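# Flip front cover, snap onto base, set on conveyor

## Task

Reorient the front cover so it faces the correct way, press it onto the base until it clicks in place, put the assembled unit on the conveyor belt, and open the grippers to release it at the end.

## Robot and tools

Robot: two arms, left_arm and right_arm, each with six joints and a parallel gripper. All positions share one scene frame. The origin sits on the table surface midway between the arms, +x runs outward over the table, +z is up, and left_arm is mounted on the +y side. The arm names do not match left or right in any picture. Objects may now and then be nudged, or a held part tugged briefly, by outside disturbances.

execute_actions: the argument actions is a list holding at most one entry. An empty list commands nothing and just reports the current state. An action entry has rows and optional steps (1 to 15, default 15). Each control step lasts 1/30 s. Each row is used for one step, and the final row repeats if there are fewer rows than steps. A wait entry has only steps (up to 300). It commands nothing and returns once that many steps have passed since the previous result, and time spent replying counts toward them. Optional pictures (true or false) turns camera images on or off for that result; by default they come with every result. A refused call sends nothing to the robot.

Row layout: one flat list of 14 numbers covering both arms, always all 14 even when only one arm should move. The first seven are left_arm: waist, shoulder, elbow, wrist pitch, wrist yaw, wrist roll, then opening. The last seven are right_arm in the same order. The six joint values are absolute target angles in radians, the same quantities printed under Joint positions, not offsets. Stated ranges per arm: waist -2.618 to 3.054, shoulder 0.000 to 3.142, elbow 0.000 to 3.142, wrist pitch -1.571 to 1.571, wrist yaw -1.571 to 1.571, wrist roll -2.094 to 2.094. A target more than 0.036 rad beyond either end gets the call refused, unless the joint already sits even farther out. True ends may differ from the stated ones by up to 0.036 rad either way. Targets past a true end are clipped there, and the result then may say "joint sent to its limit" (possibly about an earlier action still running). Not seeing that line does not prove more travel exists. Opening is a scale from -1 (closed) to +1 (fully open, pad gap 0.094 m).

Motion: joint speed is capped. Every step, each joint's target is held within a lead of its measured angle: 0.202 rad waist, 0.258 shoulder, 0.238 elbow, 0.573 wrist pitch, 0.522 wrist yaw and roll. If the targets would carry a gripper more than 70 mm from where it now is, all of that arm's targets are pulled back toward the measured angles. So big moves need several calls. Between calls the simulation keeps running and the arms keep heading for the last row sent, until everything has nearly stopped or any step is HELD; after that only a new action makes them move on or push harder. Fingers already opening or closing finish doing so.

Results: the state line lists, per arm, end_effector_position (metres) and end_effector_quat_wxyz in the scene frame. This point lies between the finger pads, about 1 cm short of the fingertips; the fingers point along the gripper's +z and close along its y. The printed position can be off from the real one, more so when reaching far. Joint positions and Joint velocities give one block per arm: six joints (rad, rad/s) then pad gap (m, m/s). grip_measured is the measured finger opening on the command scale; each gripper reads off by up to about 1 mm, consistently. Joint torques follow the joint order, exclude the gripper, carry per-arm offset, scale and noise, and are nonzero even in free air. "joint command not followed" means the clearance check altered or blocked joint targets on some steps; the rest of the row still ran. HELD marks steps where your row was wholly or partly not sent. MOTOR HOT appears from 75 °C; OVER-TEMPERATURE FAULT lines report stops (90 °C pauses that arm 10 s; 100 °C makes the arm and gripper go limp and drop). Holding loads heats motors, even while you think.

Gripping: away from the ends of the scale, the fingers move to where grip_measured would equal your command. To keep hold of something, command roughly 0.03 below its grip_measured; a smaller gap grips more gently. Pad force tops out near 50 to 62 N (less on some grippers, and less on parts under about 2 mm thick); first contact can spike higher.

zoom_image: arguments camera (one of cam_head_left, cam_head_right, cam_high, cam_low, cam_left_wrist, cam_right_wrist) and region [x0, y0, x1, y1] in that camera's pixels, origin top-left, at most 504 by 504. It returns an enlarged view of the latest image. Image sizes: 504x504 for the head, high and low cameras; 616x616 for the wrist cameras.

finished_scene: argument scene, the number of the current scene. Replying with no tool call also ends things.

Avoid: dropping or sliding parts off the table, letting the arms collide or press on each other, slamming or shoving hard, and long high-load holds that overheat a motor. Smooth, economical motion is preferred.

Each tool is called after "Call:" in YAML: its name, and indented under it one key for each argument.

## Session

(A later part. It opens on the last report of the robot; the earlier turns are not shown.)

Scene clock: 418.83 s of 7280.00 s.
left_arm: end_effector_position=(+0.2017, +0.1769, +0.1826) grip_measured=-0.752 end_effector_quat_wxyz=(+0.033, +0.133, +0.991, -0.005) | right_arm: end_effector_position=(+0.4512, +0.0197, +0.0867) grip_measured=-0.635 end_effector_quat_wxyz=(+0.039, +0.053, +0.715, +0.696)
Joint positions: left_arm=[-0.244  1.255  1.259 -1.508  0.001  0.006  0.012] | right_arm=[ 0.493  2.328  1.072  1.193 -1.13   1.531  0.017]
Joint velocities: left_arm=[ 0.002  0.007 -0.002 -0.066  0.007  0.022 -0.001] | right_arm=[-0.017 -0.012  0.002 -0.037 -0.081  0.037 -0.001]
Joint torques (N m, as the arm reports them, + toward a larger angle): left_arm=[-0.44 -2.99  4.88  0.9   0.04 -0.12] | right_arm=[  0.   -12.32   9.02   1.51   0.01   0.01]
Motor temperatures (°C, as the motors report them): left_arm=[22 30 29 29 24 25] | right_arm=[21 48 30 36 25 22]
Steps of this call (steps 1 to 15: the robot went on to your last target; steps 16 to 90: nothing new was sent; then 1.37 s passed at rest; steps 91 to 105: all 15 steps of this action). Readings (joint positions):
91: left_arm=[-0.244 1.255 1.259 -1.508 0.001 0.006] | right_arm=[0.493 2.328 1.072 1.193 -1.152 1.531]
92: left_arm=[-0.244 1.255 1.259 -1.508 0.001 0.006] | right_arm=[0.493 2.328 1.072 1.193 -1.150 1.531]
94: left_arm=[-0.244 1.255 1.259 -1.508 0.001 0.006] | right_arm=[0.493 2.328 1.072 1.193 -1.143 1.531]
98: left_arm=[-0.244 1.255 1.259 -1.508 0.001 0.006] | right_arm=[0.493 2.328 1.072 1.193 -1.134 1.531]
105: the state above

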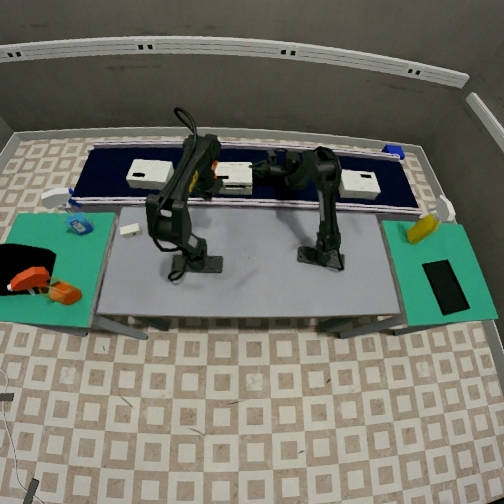

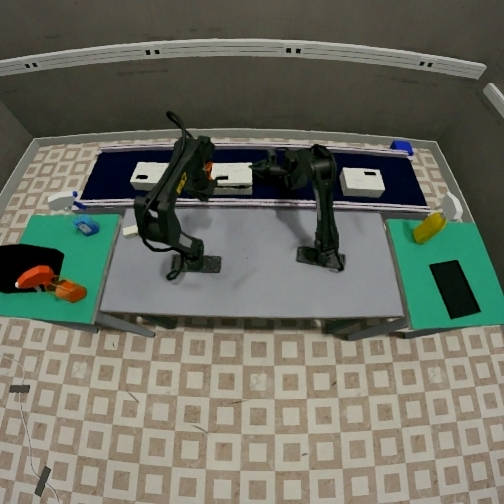

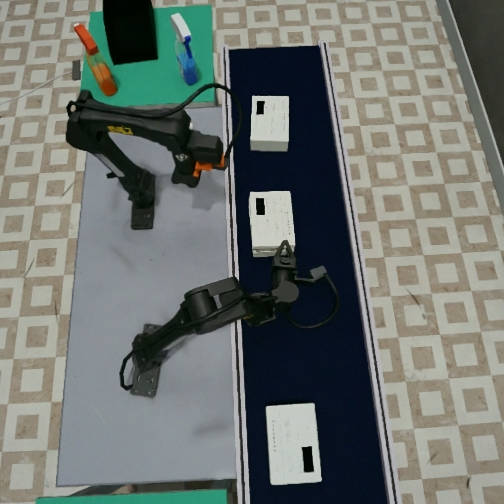

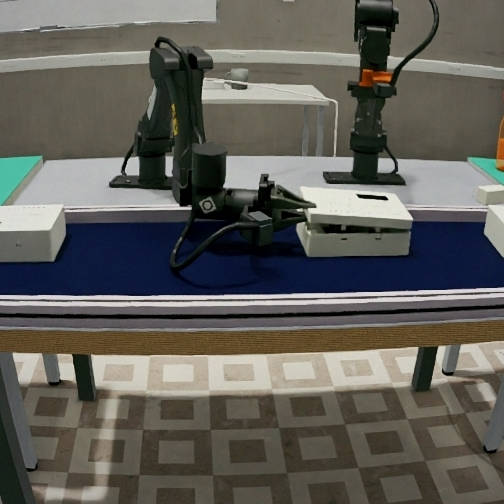

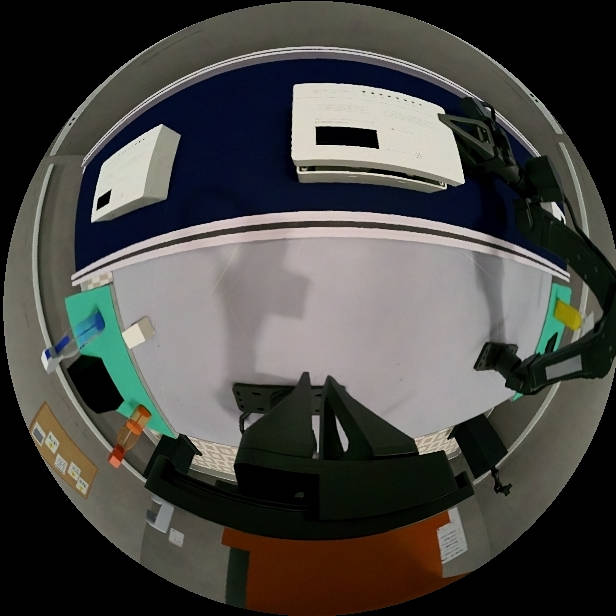

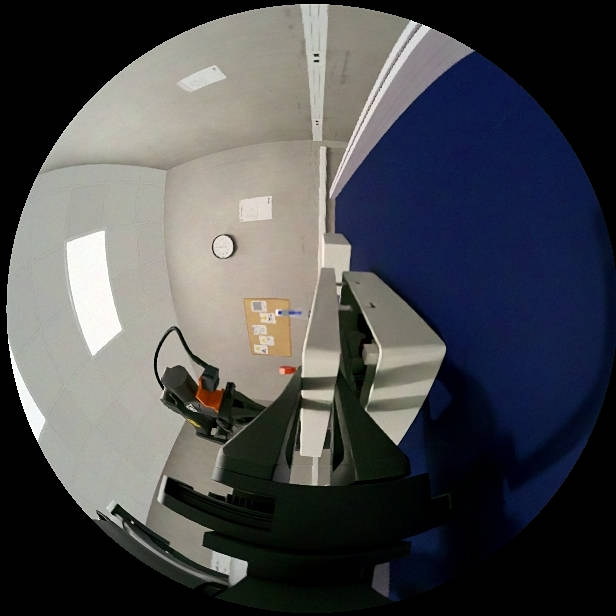

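Call:
execute_actions:
  actions:
    - {"rows":[[-0.25,1.25,1.25,-1.49,0.01,0,-0.75,0.49,2.33,1.095,1.232,-1.14,1.53,-0.69],[-0.25,1.25,1.25,-1.49,0.01,0,-0.75,0.49,2.333,1.095,1.236,-1.15,1.53,-0.69],[-0.25,1.25,1.25,-1.49,0.01,0,-0.75,0.49,2.336,1.095,1.24,-1.15,1.53,-0.69],[-0.25,1.25,1.25,-1.49,0.01,0,-0.75,0.49,2.336,1.095,1.24,-1.15,1.53,-0.69],[-0.25,1.25,1.25,-1.49,0.01,0,-0.75,0.49,2.336,1.095,1.24,-1.15,1.53,-0.69],[-0.25,1.25,1.25,-1.49,0.01,0,-0.75,0.49,2.336,1.095,1.24,-1.15,1.53,-0.69],[-0.25,1.25,1.25,-1.49,0.01,0,-0.75,0.49,2.336,1.095,1.24,-1.15,1.53,-0.69],[-0.25,1.25,1.25,-1.49,0.01,0,-0.75,0.49,2.336,1.095,1.24,-1.15,1.53,-0.69],[-0.25,1.25,1.25,-1.49,0.01,0,-0.75,0.49,2.336,1.095,1.24,-1.15,1.53,-0.63],[-0.25,1.25,1.25,-1.49,0.01,0,-0.75,0.49,2.336,1.095,1.24,-1.15,1.53,-0.61],[-0.25,1.25,1.25,-1.49,0.01,0,-0.75,0.49,2.336,1.095,1.24,-1.15,1.53,-0.59],[-0.25,1.25,1.25,-1.49,0.01,0,-0.75,0.49,2.336,1.095,1.24,-1.15,1.53,-0.57],[-0.25,1.25,1.25,-1.49,0.01,0,-0.75,0.49,2.336,1.095,1.24,-1.15,1.53,-0.55]],"steps":15}
  pictures: false

Call:
execute_actions:
  actions:
    - {"steps":10}

Call:
zoom_image:
  camera: "cam_low"
  region: [250,140,440,270]

Scene clock: 428.77 s of 7280.00 s.
left_arm: end_effector_position=(+0.2017, +0.1769, +0.1826) grip_measured=-0.752 end_effector_quat_wxyz=(+0.033, +0.133, +0.991, -0.005) | right_arm: end_effector_position=(+0.4499, +0.0200, +0.0889) grip_measured=-0.552 end_effector_quat_wxyz=(+0.040, +0.046, +0.713, +0.699)
Joint positions: left_arm=[-0.244  1.255  1.259 -1.508  0.001  0.006  0.012] | right_arm=[ 0.493  2.328  1.072  1.208 -1.138  1.533  0.021]
Joint velocities: left_arm=[-0.012  0.002 -0.007 -0.007 -0.022  0.051  0.001] | right_arm=[-0.007  0.007  0.002  0.007 -0.081 -0.066  0.002]
Joint torques (N m, as the arm reports them, + toward a larger angle): left_arm=[-0.46 -2.98  4.88  0.9   0.04 -0.12] | right_arm=[ -0.24 -11.57   8.13   1.44  -0.13  -0.01]
Motor temperatures (°C, as the motors report them): left_arm=[22 30 29 29 24 25] | right_arm=[21 48 31 36 25 22]
Steps of this call (steps 1 to 15: the robot went on to your last target; steps 16 to 90: nothing new was sent; then 6.43 s passed at rest; steps 91 to 105: all 15 steps of this action). Readings (joint positions):
91: left_arm=[-0.244 1.255 1.259 -1.508 0.001 0.006] | right_arm=[0.493 2.328 1.072 1.193 -1.129 1.531]
92: left_arm=[-0.244 1.255 1.259 -1.508 0.001 0.006] | right_arm=[0.493 2.328 1.072 1.194 -1.130 1.531]
94: left_arm=[-0.244 1.255 1.259 -1.508 0.001 0.006] | right_arm=[0.493 2.328 1.072 1.196 -1.132 1.531]
98: left_arm=[-0.244 1.255 1.259 -1.508 0.001 0.006] | right_arm=[0.493 2.328 1.072 1.199 -1.135 1.531]
105: the state above

Scene clock: 429.10 s of 7280.00 s.
left_arm: end_effector_position=(+0.2017, +0.1769, +0.1826) grip_measured=-0.752 end_effector_quat_wxyz=(+0.033, +0.133, +0.991, -0.005) | right_arm: end_effector_position=(+0.4499, +0.0200, +0.0894) grip_measured=-0.552 end_effector_quat_wxyz=(+0.041, +0.045, +0.712, +0.699)
Joint positions: left_arm=[-0.244  1.255  1.259 -1.508  0.001  0.006  0.012] | right_arm=[ 0.493  2.328  1.072  1.211 -1.138  1.534  0.021]
Joint velocities: left_arm=[-0.002 -0.012  0.007 -0.037  0.022 -0.007 -0.001] | right_arm=[ 0.002  0.007 -0.012  0.022 -0.051  0.051  0.   ]
Joint torques (N m, as the arm reports them, + toward a larger angle): left_arm=[-0.44 -2.99  4.88  0.9   0.04 -0.12] | right_arm=[ -0.24 -11.57   8.14   1.43  -0.14  -0.01]
Motor temperatures (°C, as the motors report them): left_arm=[22 30 29 29 24 25] | right_arm=[21 48 31 36 25 22]
Steps of this call (steps 1 to 10: the robot went on to your last target). Readings (joint positions):
1: left_arm=[-0.244 1.255 1.259 -1.508 0.001 0.006] | right_arm=[0.493 2.328 1.072 1.209 -1.138 1.533]
2: left_arm=[-0.244 1.255 1.259 -1.508 0.001 0.006] | right_arm=[0.493 2.328 1.072 1.209 -1.138 1.533]
4: left_arm=[-0.244 1.255 1.259 -1.508 0.001 0.006] | right_arm=[0.493 2.328 1.072 1.210 -1.138 1.534]
8: left_arm=[-0.244 1.255 1.259 -1.508 0.001 0.006] | right_arm=[0.493 2.328 1.072 1.211 -1.138 1.534]
10: the state above

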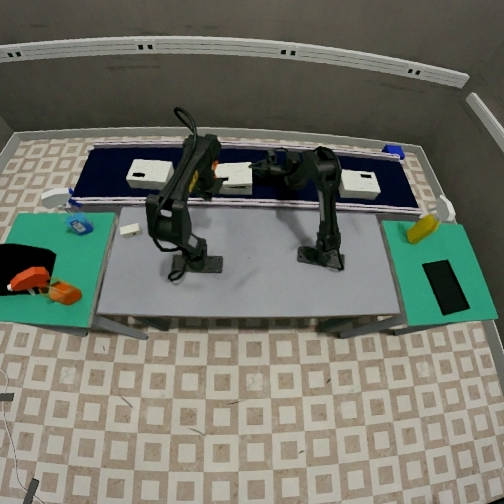

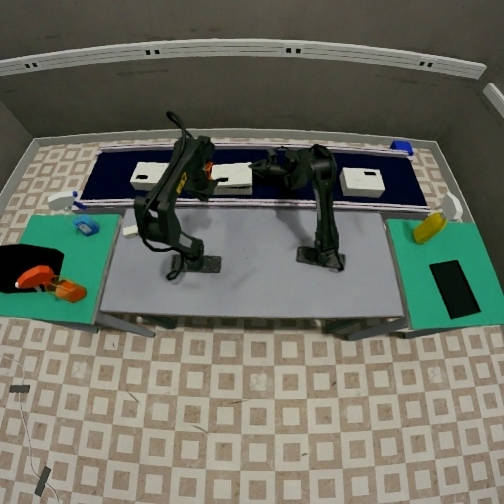

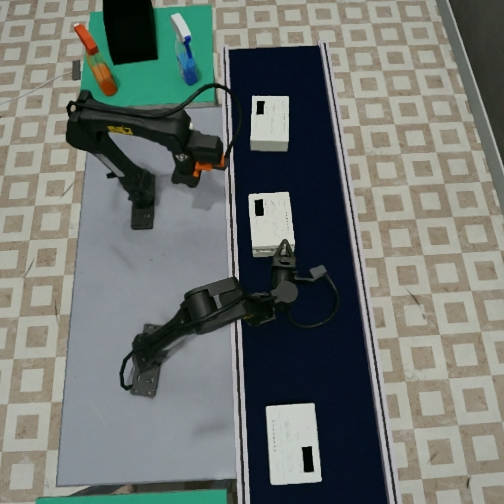

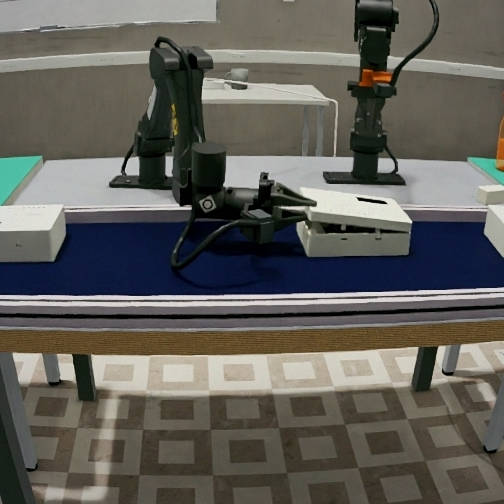

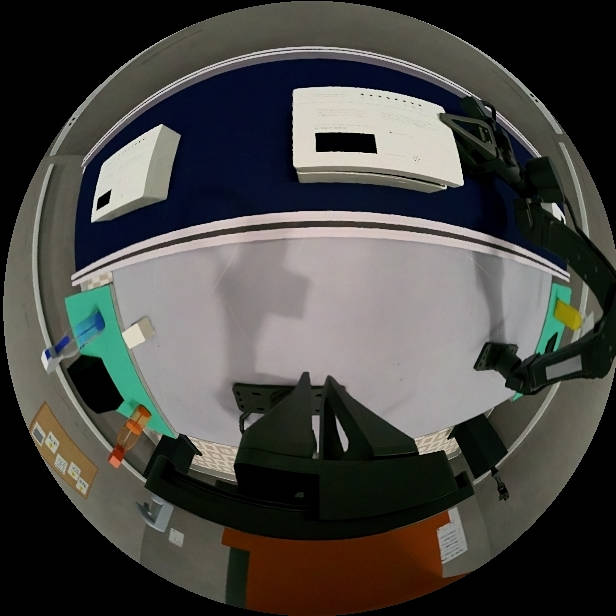

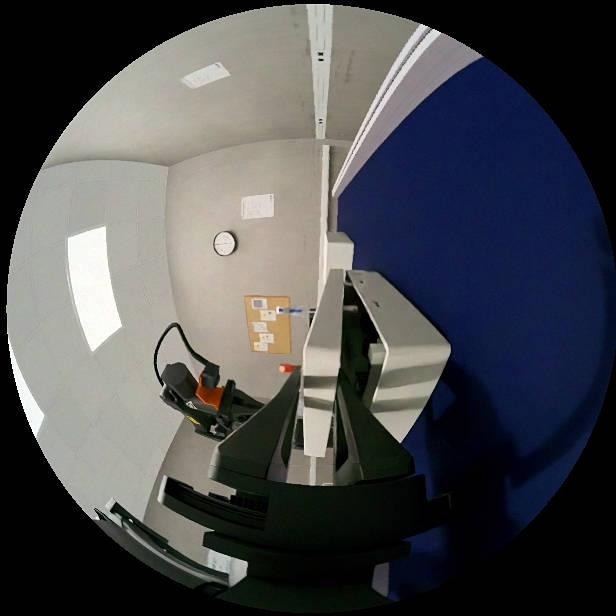

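Region (250, 140, 440, 270) of cam_low's 504x504 image, scaled by 2.653, with more detail than that image has; it fills the top 345 rows of this view, and the rest is white.

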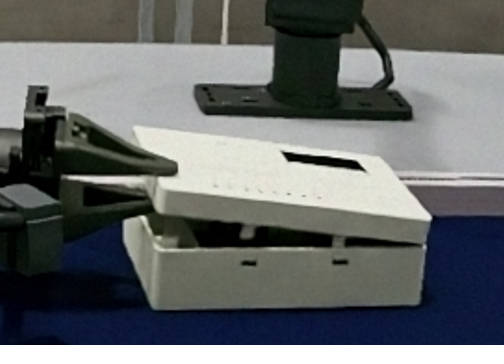

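Call:
execute_actions:
  actions:
    - {"rows":[[-0.25,1.25,1.25,-1.49,0.01,0,-0.75,0.485,2.33,1.085,1.22,-1.155,1.53,-0.53],[-0.25,1.25,1.25,-1.49,0.01,0,-0.75,0.481,2.33,1.085,1.215,-1.162,1.53,-0.52],[-0.25,1.25,1.25,-1.49,0.01,0,-0.75,0.477,2.33,1.085,1.21,-1.169,1.53,-0.51],[-0.25,1.25,1.25,-1.49,0.01,0,-0.75,0.473,2.33,1.085,1.205,-1.176,1.53,-0.5],[-0.25,1.25,1.25,-1.49,0.01,0,-0.75,0.469,2.33,1.085,1.2,-1.183,1.53,-0.49],[-0.25,1.25,1.25,-1.49,0.01,0,-0.75,0.465,2.33,1.085,1.195,-1.19,1.53,-0.48],[-0.25,1.25,1.25,-1.49,0.01,0,-0.75,0.461,2.33,1.085,1.19,-1.197,1.53,-0.47],[-0.25,1.25,1.25,-1.49,0.01,0,-0.75,0.457,2.33,1.085,1.185,-1.204,1.53,-0.46]],"steps":15}

Call:
zoom_image:
  camera: "cam_low"
  region: [250,140,440,270]

Scene clock: 438.30 s of 7280.00 s.
left_arm: end_effector_position=(+0.2017, +0.1769, +0.1826) grip_measured=-0.752 end_effector_quat_wxyz=(+0.033, +0.133, +0.991, -0.005) | right_arm: end_effector_position=(+0.4500, +0.0088, +0.0870) grip_measured=-0.462 end_effector_quat_wxyz=(+0.028, +0.046, +0.714, +0.698)
Joint positions: left_arm=[-0.244  1.255  1.259 -1.508  0.001  0.006  0.012] | right_arm=[ 0.463  2.328  1.072  1.191 -1.186  1.534  0.025]
Joint velocities: left_arm=[-0.012 -0.002 -0.002 -0.066  0.051 -0.081  0.   ] | right_arm=[-0.027  0.002 -0.012 -0.022 -0.037  0.007 -0.001]
Joint torques (N m, as the arm reports them, + toward a larger angle): left_arm=[-0.45 -3.    4.89  0.9   0.04 -0.12] | right_arm=[ -0.52 -12.1    7.14   1.1   -0.16  -0.02]
Motor temperatures (°C, as the motors report them): left_arm=[22 30 29 29 24 25] | right_arm=[21 47 31 36 25 22]
Steps of this call (steps 1 to 15: the robot went on to your last target; steps 16 to 90: nothing new was sent; then 5.70 s passed at rest; steps 91 to 105: all 15 steps of this action). Readings (joint positions):
91: left_arm=[-0.244 1.255 1.259 -1.508 0.001 0.006] | right_arm=[0.493 2.328 1.072 1.212 -1.138 1.534]
92: left_arm=[-0.244 1.255 1.259 -1.508 0.001 0.006] | right_arm=[0.492 2.328 1.072 1.212 -1.140 1.534]
94: left_arm=[-0.244 1.255 1.259 -1.508 0.001 0.006] | right_arm=[0.490 2.328 1.072 1.211 -1.147 1.534]
98: left_arm=[-0.244 1.255 1.259 -1.508 0.001 0.006] | right_arm=[0.476 2.328 1.072 1.203 -1.169 1.534]
105: the state above

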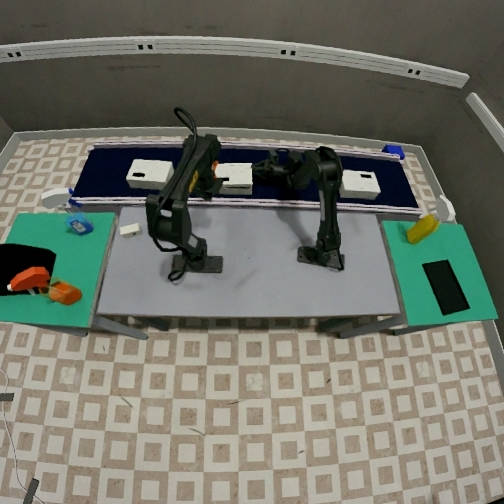

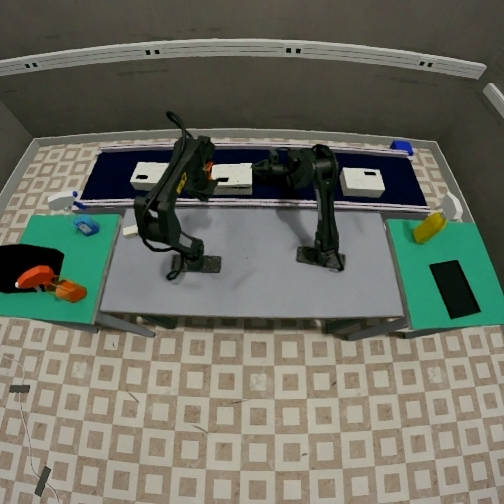

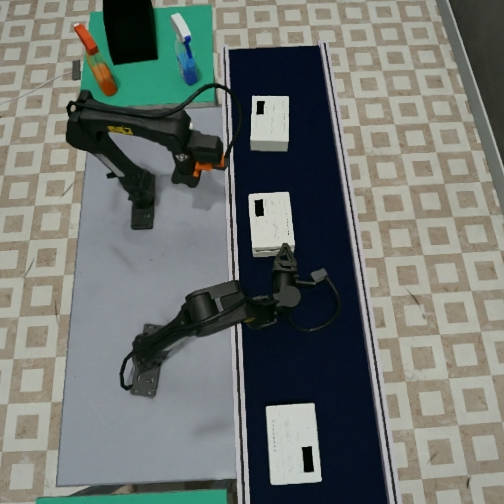

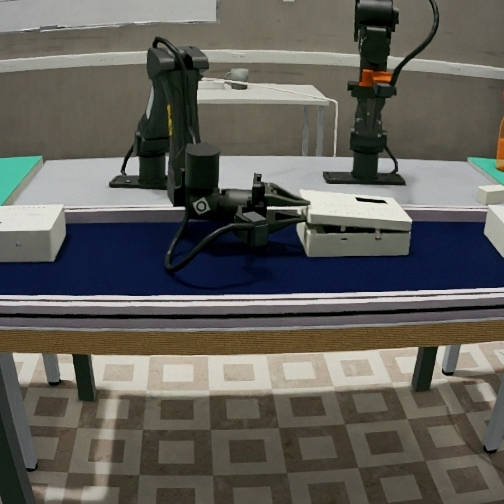

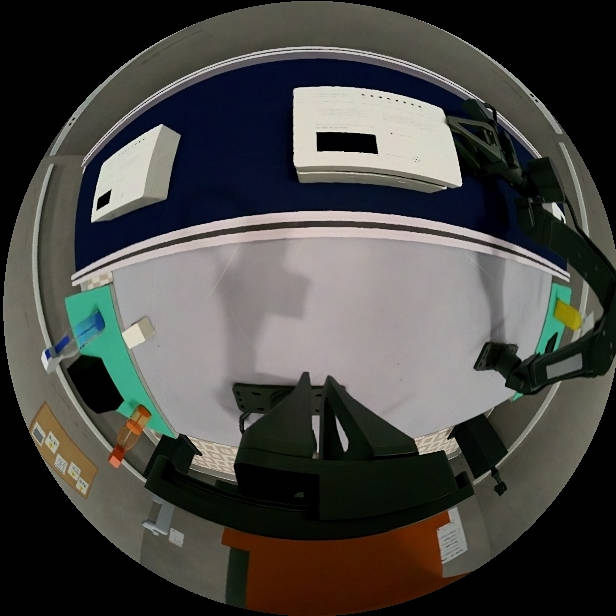

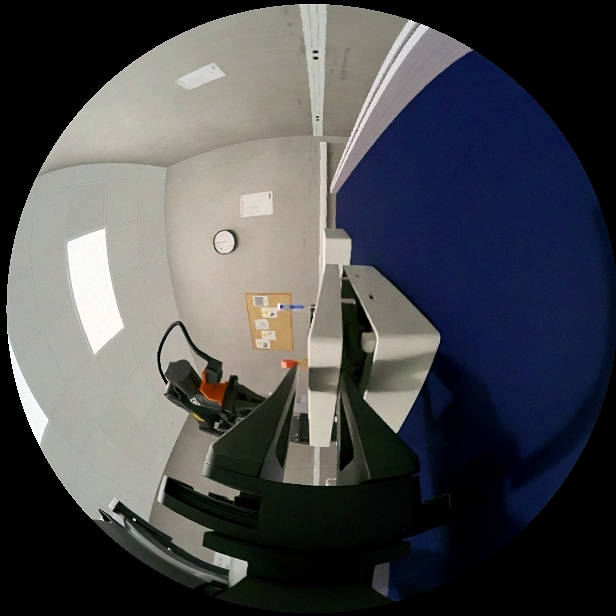

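Region (250, 140, 440, 270) of cam_low's 504x504 image, scaled by 2.653, with more detail than that image has; it fills the top 345 rows of this view, and the rest is white.

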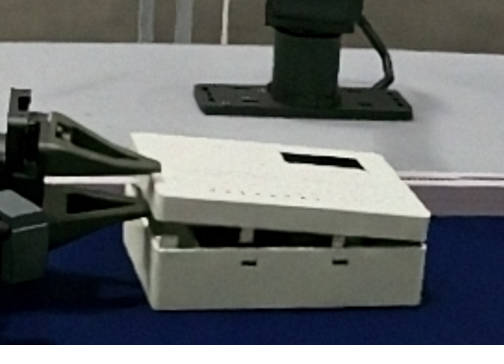

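Call:
execute_actions:
  actions:
    - {"rows":[[-0.25,1.3,1.3,-1.49,0.01,0.08,-0.6,0.455,2.33,1.085,1.175,-1.208,1.53,-0.43],[-0.255,1.36,1.36,-1.49,0.01,0.16,-0.5,0.453,2.33,1.085,1.165,-1.212,1.53,-0.41],[-0.26,1.42,1.42,-1.49,0.01,0.24,-0.4,0.45,2.33,1.085,1.155,-1.216,1.53,-0.39],[-0.26,1.48,1.48,-1.49,0.01,0.32,-0.3,0.447,2.33,1.085,1.15,-1.22,1.53,-0.37],[-0.265,1.54,1.54,-1.49,0.01,0.4,-0.2,0.444,2.33,1.085,1.15,-1.225,1.53,-0.37],[-0.27,1.6,1.6,-1.49,0.01,0.48,-0.1,0.44,2.33,1.085,1.15,-1.23,1.53,-0.37],[-0.27,1.66,1.66,-1.49,0.01,0.56,0,0.436,2.33,1.085,1.15,-1.236,1.53,-0.37],[-0.275,1.72,1.72,-1.49,0.01,0.64,0.1,0.432,2.33,1.085,1.15,-1.242,1.53,-0.37],[-0.28,1.78,1.78,-1.49,0.01,0.72,0.2,0.426,2.33,1.085,1.15,-1.25,1.53,-0.37],[-0.28,1.84,1.84,-1.49,0.01,0.8,0.3,0.42,2.33,1.085,1.15,-1.26,1.53,-0.37],[-0.285,1.9,1.9,-1.49,0.01,0.88,0.4,0.41,2.33,1.085,1.15,-1.27,1.53,-0.37],[-0.29,1.96,1.96,-1.49,0.01,0.96,0.5,0.4,2.33,1.085,1.15,-1.28,1.53,-0.37],[-0.29,2.02,2.02,-1.49,0.01,1.04,0.6,0.38,2.33,1.085,1.15,-1.28,1.53,-0.37],[-0.295,2.06,2.06,-1.49,0.01,1.12,0.7,0.36,2.33,1.085,1.15,-1.28,1.53,-0.37],[-0.295,2.1,2.1,-1.49,0.01,1.2,0.8,0.33,2.33,1.085,1.15,-1.28,1.53,-0.37]],"steps":15}
  pictures: false

Call:
execute_actions:
  actions:
    - {"rows":[[-0.295,2.13,2.13,-1.5,0.01,1.26,0.8,0.3,2.28,1.085,1.1,-1.28,1.53,-0.37],[-0.295,2.16,2.16,-1.5,0.01,1.26,0.8,0.28,2.22,1.085,1.05,-1.28,1.53,-0.37],[-0.295,2.19,2.19,-1.5,0.01,1.26,0.8,0.26,2.15,1.085,1.0,-1.28,1.53,-0.37],[-0.295,2.22,2.22,-1.5,0.01,1.26,0.8,0.24,2.08,1.085,0.93,-1.28,1.53,-0.37],[-0.295,2.25,2.23,-1.5,0.01,1.26,0.8,0.22,2.0,1.085,0.85,-1.28,1.53,-0.37],[-0.295,2.25,2.23,-1.5,0.01,1.26,0.8,0.2,1.9,1.05,0.8,-1.28,1.53,-0.37],[-0.295,2.25,2.23,-1.5,0.01,1.26,0.8,0.15,1.8,1.0,0.75,-1.28,1.53,-0.37],[-0.295,2.25,2.23,-1.5,0.01,1.26,0.8,0.1,1.7,0.95,0.7,-1.28,1.53,-0.37],[-0.295,2.25,2.23,-1.5,0.01,1.26,0.8,0.05,1.6,0.9,0.65,-1.28,1.53,-0.37]],"steps":15}
  pictures: false

Call:
execute_actions:
  actions:
    - {"steps":20}

Call:
zoom_image:
  camera: "cam_low"
  region: [250,140,440,270]

Scene clock: 463.13 s of 7280.00 s.
left_arm: end_effector_position=(+0.3897, +0.1115, +0.1644) grip_measured=+0.750 end_effector_quat_wxyz=(+0.032, +0.551, +0.834, +0.009) | right_arm: end_effector_position=(+0.4571, -0.0194, +0.0836) grip_measured=-0.371 end_effector_quat_wxyz=(+0.016, +0.058, +0.715, +0.696)
Joint positions: left_arm=[-0.281  2.025  2.011 -1.491  0.001  0.869  0.082] | right_arm=[ 0.391  2.328  1.072  1.158 -1.256  1.534  0.03 ]
Joint velocities: left_arm=[-0.09   1.443  1.282  0.198 -0.066  2.22   0.095] | right_arm=[-0.486  0.002 -0.002  0.037 -0.212 -0.022  0.001]
Joint torques (N m, as the arm reports them, + toward a larger angle): left_arm=[ -0.54 -10.06   6.13   0.55   0.11  -0.04] | right_arm=[ -2.74 -12.07   7.09   1.02  -0.04  -0.03]
Motor temperatures (°C, as the motors report them): left_arm=[22 30 29 29 24 25] | right_arm=[21 48 30 35 25 22]
Steps of this call (steps 1 to 15: the robot went on to your last target; steps 16 to 90: nothing new was sent; then 21.33 s passed at rest; steps 91 to 105: all 15 steps of this action). Readings (joint positions):
91: left_arm=[-0.244 1.259 1.262 -1.510 0.001 0.016] | right_arm=[0.463 2.328 1.072 1.188 -1.190 1.534]
92: left_arm=[-0.244 1.277 1.280 -1.517 0.001 0.040] | right_arm=[0.463 2.328 1.072 1.186 -1.191 1.534]
94: left_arm=[-0.247 1.360 1.368 -1.531 0.001 0.119] | right_arm=[0.462 2.328 1.072 1.177 -1.196 1.534]
98: left_arm=[-0.259 1.606 1.611 -1.519 0.001 0.355] | right_arm=[0.451 2.328 1.072 1.162 -1.212 1.534]
105: the state above

Scene clock: 463.63 s of 7280.00 s.
left_arm: end_effector_position=(+0.4329, +0.0952, +0.1194) grip_measured=+0.798 end_effector_quat_wxyz=(+0.013, +0.698, +0.716, +0.006) | right_arm: end_effector_position=(+0.4402, -0.1682, +0.2950) grip_measured=-0.371 end_effector_quat_wxyz=(+0.206, +0.110, +0.687, +0.688)
Joint positions: left_arm=[-0.288  2.264  2.208 -1.485  0.001  1.24   0.084] | right_arm=[ 0.032  1.576  0.926  0.754 -1.269  1.538  0.03 ]
Joint velocities: left_arm=[ 0.007 -0.017  0.051  0.022  0.007  0.037  0.   ] | right_arm=[ 0.139 -0.217 -0.022 -0.11  -0.198  0.022  0.   ]
Joint torques (N m, as the arm reports them, + toward a larger angle): left_arm=[ -0.49 -11.67   7.11   0.45   0.03  -0.01] | right_arm=[ 0.72 -4.02  5.78  0.24  0.1  -0.05]
Motor temperatures (°C, as the motors report them): left_arm=[22 30 29 29 24 25] | right_arm=[21 48 30 35 25 22]
Steps of this call (steps 1 to 15: all 15 steps of this action). Readings (joint positions):
1: left_arm=[-0.284 2.072 2.051 -1.487 0.001 0.944] | right_arm=[0.370 2.325 1.072 1.150 -1.261 1.534]
2: left_arm=[-0.286 2.112 2.084 -1.486 0.001 1.006] | right_arm=[0.346 2.314 1.072 1.126 -1.263 1.535]
4: left_arm=[-0.288 2.181 2.144 -1.486 0.001 1.096] | right_arm=[0.291 2.254 1.072 1.047 -1.264 1.538]
8: left_arm=[-0.288 2.257 2.197 -1.484 0.001 1.189] | right_arm=[0.190 2.002 1.034 0.887 -1.262 1.539]
15: the state above

Scene clock: 464.30 s of 7280.00 s.
left_arm: end_effector_position=(+0.4330, +0.0952, +0.1195) grip_measured=+0.798 end_effector_quat_wxyz=(+0.014, +0.702, +0.712, +0.006) | right_arm: end_effector_position=(+0.4404, -0.1639, +0.2667) grip_measured=-0.371 end_effector_quat_wxyz=(+0.151, +0.155, +0.694, +0.687)
Joint positions: left_arm=[-0.288  2.264  2.208 -1.485  0.001  1.254  0.084] | right_arm=[ 0.043  1.6    0.904  0.658 -1.272  1.538  0.03 ]
Joint velocities: left_arm=[-0.002  0.017  0.007 -0.007 -0.037  0.037 -0.   ] | right_arm=[-0.007 -0.007  0.017  0.022  0.007 -0.007 -0.001]
Joint torques (N m, as the arm reports them, + toward a larger angle): left_arm=[ -0.54 -11.83   7.25   0.46   0.04   0.05] | right_arm=[ 0.52 -7.73  7.85  1.05 -0.1  -0.06]
Motor temperatures (°C, as the motors report them): left_arm=[22 31 29 29 24 25] | right_arm=[21 48 30 35 25 22]
Steps of this call (steps 1 to 20: the robot went on to your last target). Readings (joint positions):
1: left_arm=[-0.288 2.264 2.208 -1.485 0.001 1.243] | right_arm=[0.037 1.574 0.926 0.750 -1.272 1.538]
2: left_arm=[-0.288 2.264 2.208 -1.485 0.001 1.245] | right_arm=[0.041 1.576 0.924 0.737 -1.272 1.538]
4: left_arm=[-0.288 2.264 2.208 -1.485 0.001 1.248] | right_arm=[0.043 1.586 0.915 0.709 -1.272 1.538]
8: left_arm=[-0.288 2.264 2.208 -1.485 0.001 1.251] | right_arm=[0.043 1.600 0.904 0.670 -1.272 1.538]
20: the state above

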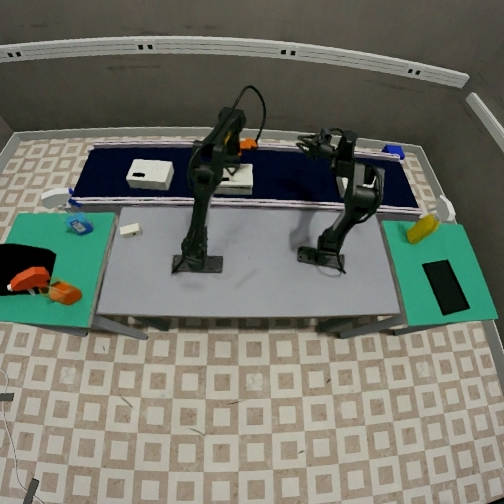

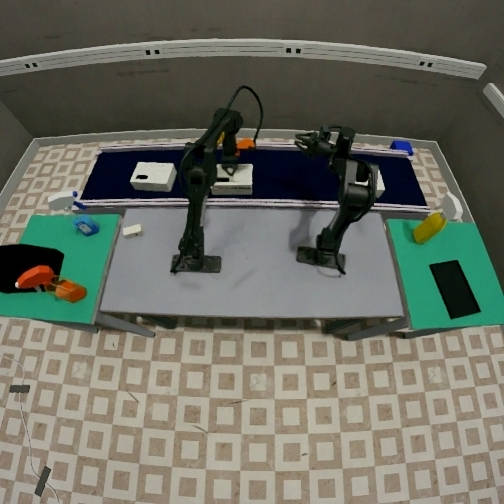

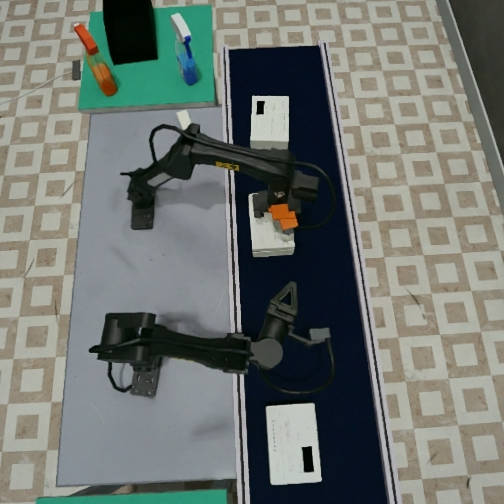

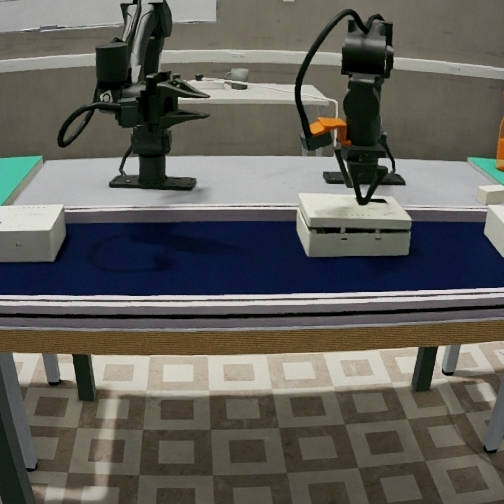

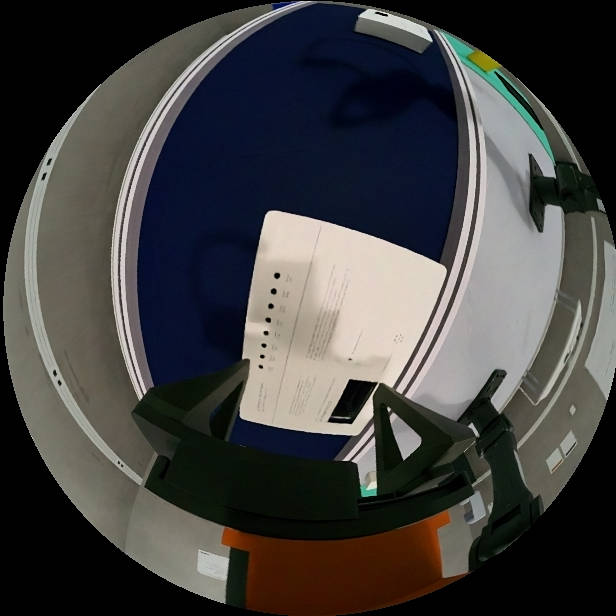

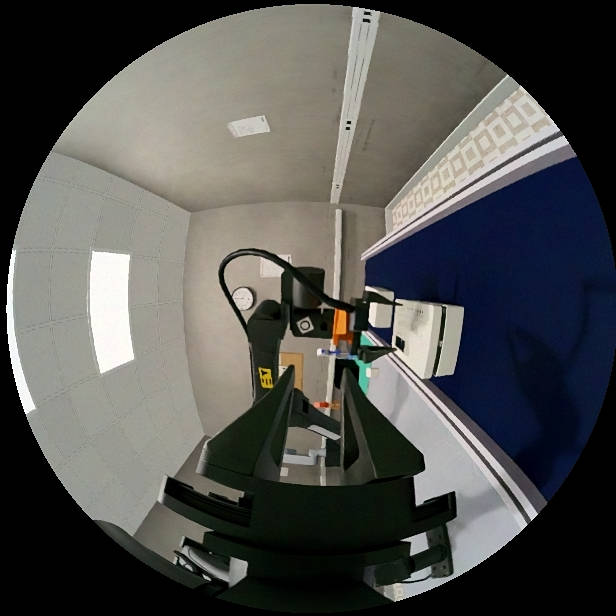

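Region (250, 140, 440, 270) of cam_low's 504x504 image, scaled by 2.653, with more detail than that image has; it fills the top 345 rows of this view, and the rest is white.

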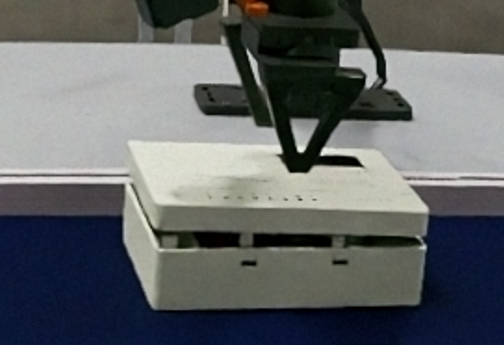

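Good. Descend and press.

Call:
execute_actions:
  actions:
    - {"rows":[[-0.295,2.245,2.2,-1.49,0.01,1.26,0.8,0.05,1.57,0.89,0.65,-1.28,1.53,-0.37],[-0.295,2.24,2.18,-1.48,0.01,1.26,0.8,0.05,1.54,0.88,0.65,-1.28,1.53,-0.37],[-0.295,2.235,2.16,-1.47,0.01,1.26,0.8,0.05,1.51,0.87,0.6,-1.28,1.53,-0.37],[-0.295,2.23,2.14,-1.455,0.01,1.26,0.8,0.05,1.48,0.86,0.6,-1.28,1.53,-0.37],[-0.295,2.23,2.12,-1.44,0.01,1.26,0.8,0.05,1.45,0.85,0.55,-1.28,1.53,-0.37],[-0.295,2.23,2.105,-1.425,0.01,1.26,0.8,0.05,1.42,0.84,0.55,-1.28,1.53,-0.37],[-0.295,2.23,2.09,-1.41,0.01,1.26,0.8,0.05,1.4,0.83,0.5,-1.28,1.53,-0.37],[-0.295,2.23,2.08,-1.4,0.01,1.26,0.8,0.05,1.4,0.83,0.5,-1.28,1.53,-0.37],[-0.295,2.23,2.07,-1.39,0.01,1.26,0.8,0.05,1.4,0.83,0.5,-1.28,1.53,-0.37],[-0.295,2.23,2.06,-1.38,0.01,1.26,0.8,0.05,1.4,0.83,0.5,-1.28,1.53,-0.37],[-0.295,2.23,2.05,-1.37,0.01,1.26,0.8,0.05,1.4,0.83,0.5,-1.28,1.53,-0.37],[-0.295,2.235,2.04,-1.36,0.01,1.26,0.8,0.05,1.4,0.83,0.5,-1.28,1.53,-0.37],[-0.295,2.24,2.03,-1.35,0.01,1.26,0.8,0.05,1.4,0.83,0.5,-1.28,1.53,-0.37]],"steps":15}
  pictures: false

Call:
execute_actions:
  actions:
    - {"rows":[[-0.295,2.25,2.02,-1.35,0.01,1.26,0.8,0.05,1.4,0.83,0.5,-1.28,1.53,-0.37],[-0.295,2.26,2.012,-1.35,0.01,1.26,0.8,0.05,1.4,0.83,0.5,-1.28,1.53,-0.37],[-0.295,2.27,2.004,-1.35,0.01,1.26,0.8,0.05,1.4,0.83,0.5,-1.28,1.53,-0.37],[-0.295,2.28,1.997,-1.35,0.01,1.26,0.8,0.05,1.4,0.83,0.5,-1.28,1.53,-0.37],[-0.295,2.29,1.99,-1.35,0.01,1.26,0.8,0.05,1.4,0.83,0.5,-1.28,1.53,-0.37]],"steps":15}

Scene clock: 479.20 s of 7280.00 s.
left_arm: end_effector_position=(+0.4211, +0.0988, +0.0910) grip_measured=+0.798 end_effector_quat_wxyz=(-0.007, +0.703, +0.711, -0.004) | right_arm: end_effector_position=(+0.4018, -0.1583, +0.2931) grip_measured=-0.371 end_effector_quat_wxyz=(+0.149, +0.155, +0.694, +0.687)
Joint positions: left_arm=[-0.288  2.239  2.053 -1.4    0.001  1.255  0.084] | right_arm=[ 0.043  1.407  0.84   0.528 -1.276  1.538  0.03 ]
Joint velocities: left_arm=[ 0.002 -0.017 -0.125  0.183 -0.037  0.007  0.001] | right_arm=[ 0.007 -0.022 -0.042 -0.168  0.007  0.007  0.001]
Joint torques (N m, as the arm reports them, + toward a larger angle): left_arm=[ -0.52 -10.6    4.36   0.82   0.     0.03] | right_arm=[ 0.56 -6.71  7.79  1.04 -0.06 -0.06]
Motor temperatures (°C, as the motors report them): left_arm=[22 37 30 28 24 25] | right_arm=[21 45 30 34 25 22]
Steps of this call (steps 1 to 15: the robot went on to your last target; steps 16 to 90: nothing new was sent; then 11.40 s passed at rest; steps 91 to 105: all 15 steps of this action). Readings (joint positions):
91: left_arm=[-0.288 2.264 2.208 -1.485 0.001 1.254] | right_arm=[0.043 1.600 0.904 0.658 -1.272 1.538]
92: left_arm=[-0.288 2.263 2.205 -1.484 0.001 1.254] | right_arm=[0.043 1.596 0.901 0.657 -1.272 1.538]
94: left_arm=[-0.288 2.255 2.181 -1.478 0.001 1.254] | right_arm=[0.043 1.563 0.882 0.634 -1.272 1.538]
98: left_arm=[-0.288 2.244 2.114 -1.456 0.001 1.254] | right_arm=[0.043 1.446 0.843 0.568 -1.274 1.538]
105: the state above

Scene clock: 479.70 s of 7280.00 s.
left_arm: end_effector_position=(+0.4218, +0.0983, +0.0877) grip_measured=+0.798 end_effector_quat_wxyz=(-0.005, +0.703, +0.711, -0.003) | right_arm: end_effector_position=(+0.4016, -0.1583, +0.2900) grip_measured=-0.371 end_effector_quat_wxyz=(+0.142, +0.162, +0.695, +0.686)
Joint positions: left_arm=[-0.289  2.239  2.04  -1.384  0.001  1.255  0.084] | right_arm=[ 0.043  1.407  0.838  0.509 -1.276  1.538  0.03 ]
Joint velocities: left_arm=[ 0.002 -0.012  0.007 -0.022  0.007 -0.037 -0.001] | right_arm=[ 0.002 -0.007 -0.007 -0.022  0.007 -0.037  0.001]
Joint torques (N m, as the arm reports them, + toward a larger angle): left_arm=[-0.5  -6.6   1.7   0.9   0.05  0.01] | right_arm=[ 0.56 -6.76  7.76  1.03 -0.08 -0.06]
Motor temperatures (°C, as the motors report them): left_arm=[22 37 30 28 24 25] | right_arm=[21 44 30 34 25 22]
Steps of this call (steps 1 to 15: all 15 steps of this action). Readings (joint positions):
1: left_arm=[-0.289 2.239 2.049 -1.395 0.001 1.255] | right_arm=[0.043 1.407 0.838 0.523 -1.276 1.538]
2: left_arm=[-0.289 2.239 2.047 -1.392 0.001 1.255] | right_arm=[0.043 1.407 0.838 0.520 -1.276 1.538]
4: left_arm=[-0.289 2.239 2.042 -1.386 0.001 1.255] | right_arm=[0.043 1.407 0.838 0.514 -1.276 1.538]
8: left_arm=[-0.289 2.239 2.040 -1.384 0.001 1.255] | right_arm=[0.043 1.407 0.838 0.510 -1.276 1.538]
15: the state above

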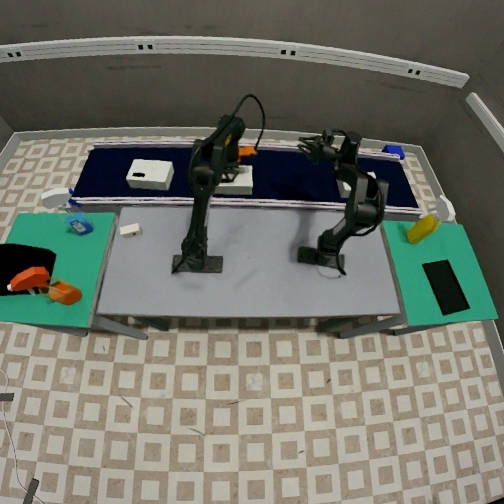

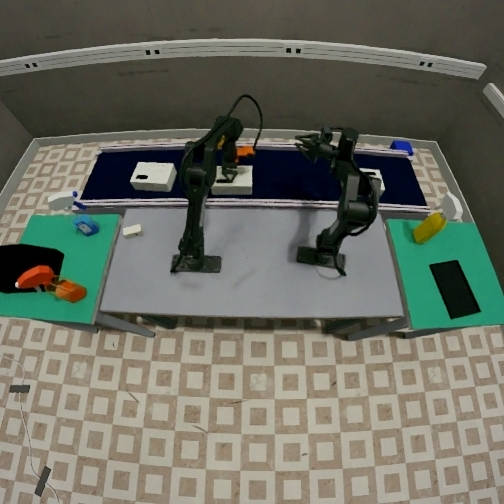

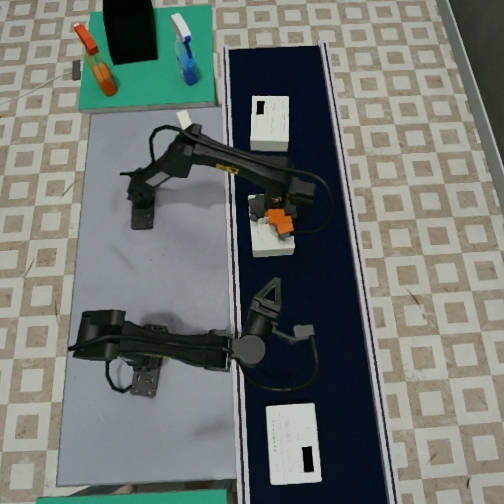

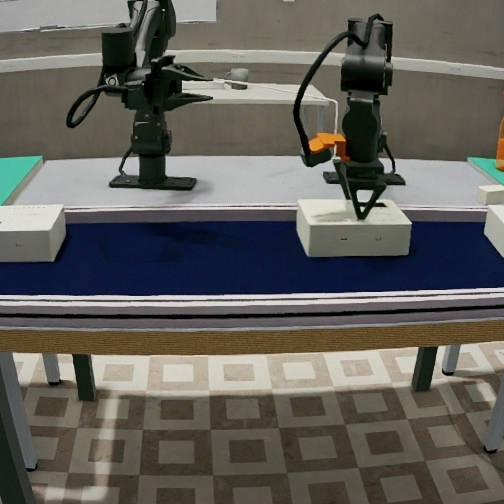

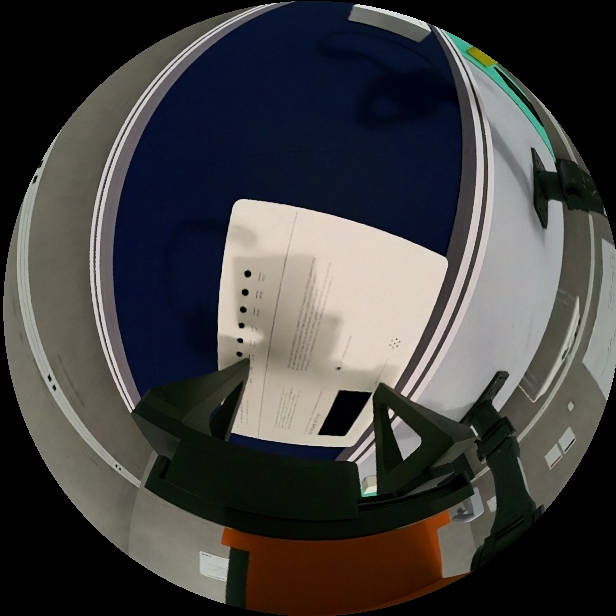

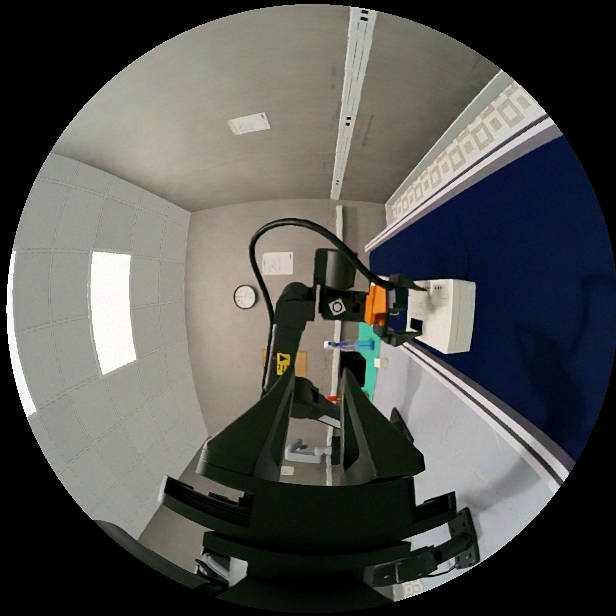

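Press slightly more, then lift.

Call:
execute_actions:
  actions:
    - {"rows":[[-0.295,2.31,1.98,-1.35,0.01,1.26,0.8,0.05,1.4,0.83,0.5,-1.28,1.53,-0.37],[-0.295,2.33,1.97,-1.35,0.01,1.26,0.8,0.05,1.4,0.83,0.5,-1.28,1.53,-0.37],[-0.295,2.33,1.97,-1.35,0.01,1.26,0.8,0.05,1.4,0.83,0.5,-1.28,1.53,-0.37],[-0.295,2.33,1.97,-1.35,0.01,1.26,0.8,0.05,1.4,0.83,0.5,-1.28,1.53,-0.37],[-0.295,2.29,2.0,-1.36,0.01,1.26,0.8,0.05,1.4,0.83,0.5,-1.28,1.53,-0.37],[-0.295,2.26,2.03,-1.37,0.01,1.26,0.8,0.05,1.4,0.83,0.5,-1.28,1.53,-0.37],[-0.295,2.23,2.05,-1.38,0.01,1.26,0.8,0.05,1.4,0.83,0.5,-1.28,1.53,-0.37],[-0.295,2.2,2.05,-1.4,0.01,1.26,0.8,0.05,1.4,0.83,0.5,-1.28,1.53,-0.37],[-0.295,2.17,2.05,-1.43,0.01,1.26,0.8,0.05,1.4,0.83,0.5,-1.28,1.53,-0.37],[-0.295,2.14,2.05,-1.46,0.01,1.26,0.8,0.05,1.4,0.83,0.5,-1.28,1.53,-0.37],[-0.295,2.1,2.05,-1.49,0.01,1.26,0.8,0.05,1.4,0.83,0.5,-1.28,1.53,-0.37]],"steps":15}

Call:
zoom_image:
  camera: "cam_low"
  region: [250,140,440,270]

Scene clock: 488.27 s of 7280.00 s.
left_arm: end_effector_position=(+0.4086, +0.1025, +0.1365) grip_measured=+0.798 end_effector_quat_wxyz=(+0.023, +0.703, +0.711, +0.011) | right_arm: end_effector_position=(+0.4015, -0.1583, +0.2899) grip_measured=-0.371 end_effector_quat_wxyz=(+0.141, +0.163, +0.695, +0.686)
Joint positions: left_arm=[-0.289  2.117  2.038 -1.441  0.001  1.255  0.084] | right_arm=[ 0.043  1.407  0.838  0.508 -1.276  1.538  0.03 ]
Joint velocities: left_arm=[-0.002 -0.51   0.002 -0.227  0.022  0.051  0.001] | right_arm=[ 0.002 -0.017  0.002 -0.022  0.066 -0.051  0.   ]
Joint torques (N m, as the arm reports them, + toward a larger angle): left_arm=[-0.33 -8.5   6.54  0.49  0.04  0.01] | right_arm=[ 0.55 -6.75  7.77  1.03 -0.07 -0.06]
Motor temperatures (°C, as the motors report them): left_arm=[22 35 29 28 24 25] | right_arm=[21 43 30 34 25 22]
Steps of this call (steps 1 to 15: the robot went on to your last target; steps 16 to 90: nothing new was sent; then 5.07 s passed at rest; steps 91 to 105: all 15 steps of this action). Readings (joint positions):
91: left_arm=[-0.289 2.239 2.039 -1.383 0.001 1.255] | right_arm=[0.043 1.407 0.838 0.508 -1.276 1.538]
92: left_arm=[-0.289 2.239 2.037 -1.382 0.001 1.255] | right_arm=[0.043 1.407 0.838 0.508 -1.276 1.538]
94: left_arm=[-0.289 2.239 2.036 -1.381 0.001 1.255] | right_arm=[0.043 1.407 0.838 0.508 -1.276 1.538]
98: left_arm=[-0.289 2.231 2.038 -1.381 0.001 1.255] | right_arm=[0.043 1.407 0.838 0.508 -1.276 1.538]
105: the state above

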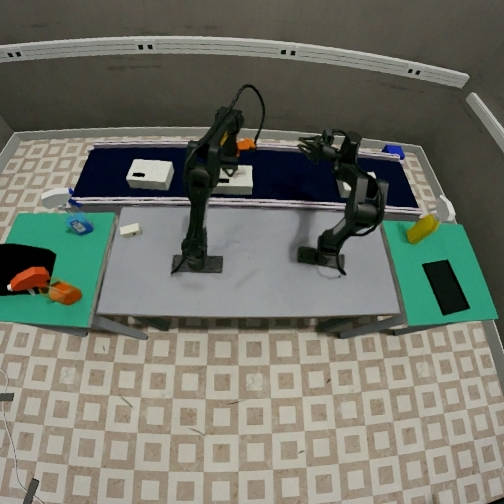

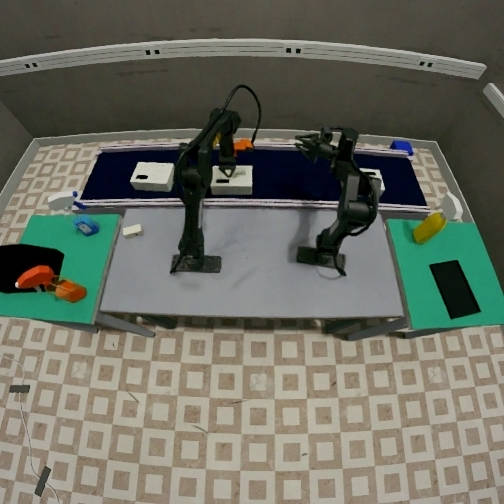

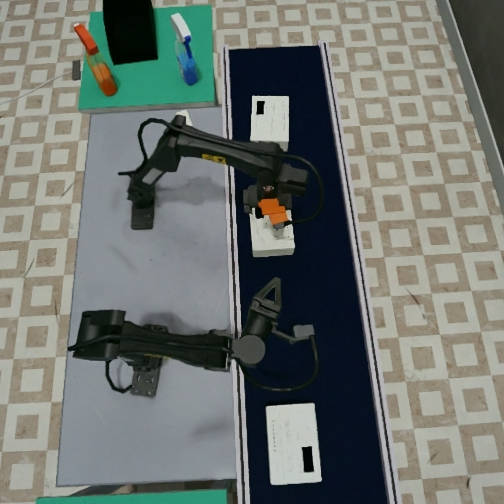

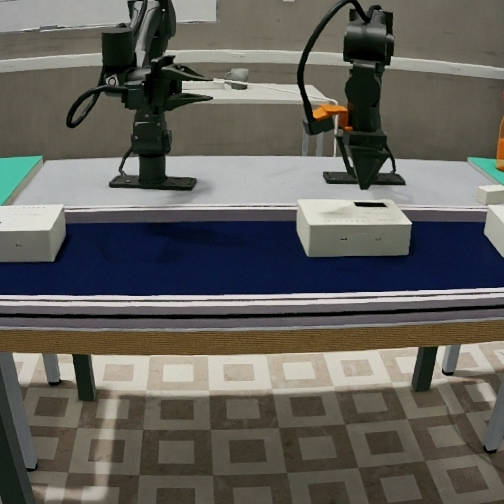

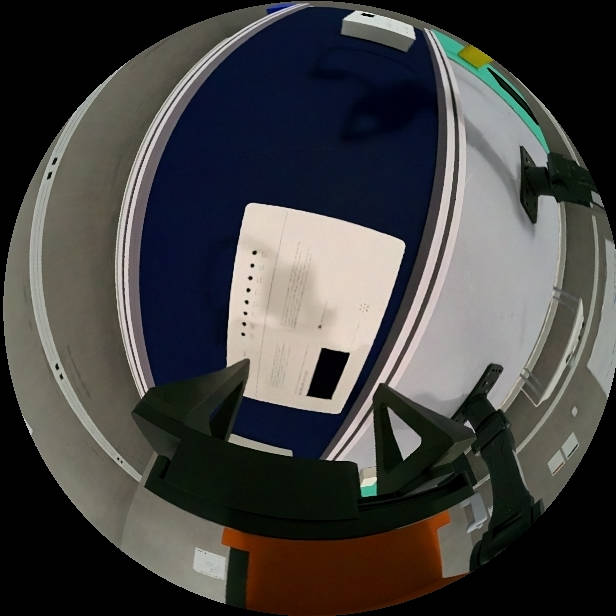

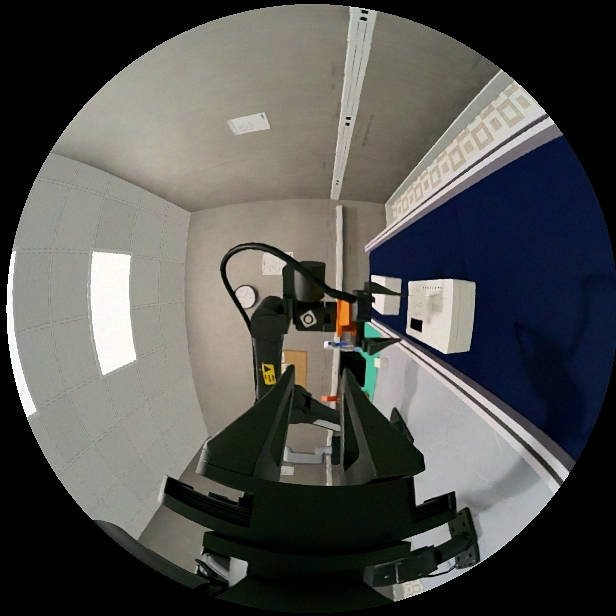

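Region (250, 140, 440, 270) of cam_low's 504x504 image, scaled by 2.653, with more detail than that image has; it fills the top 345 rows of this view, and the rest is white.

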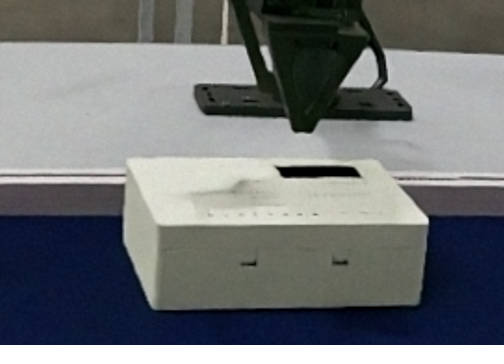

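Call:
finished_scene:
  scene: 1

The scene is finished: the task was done.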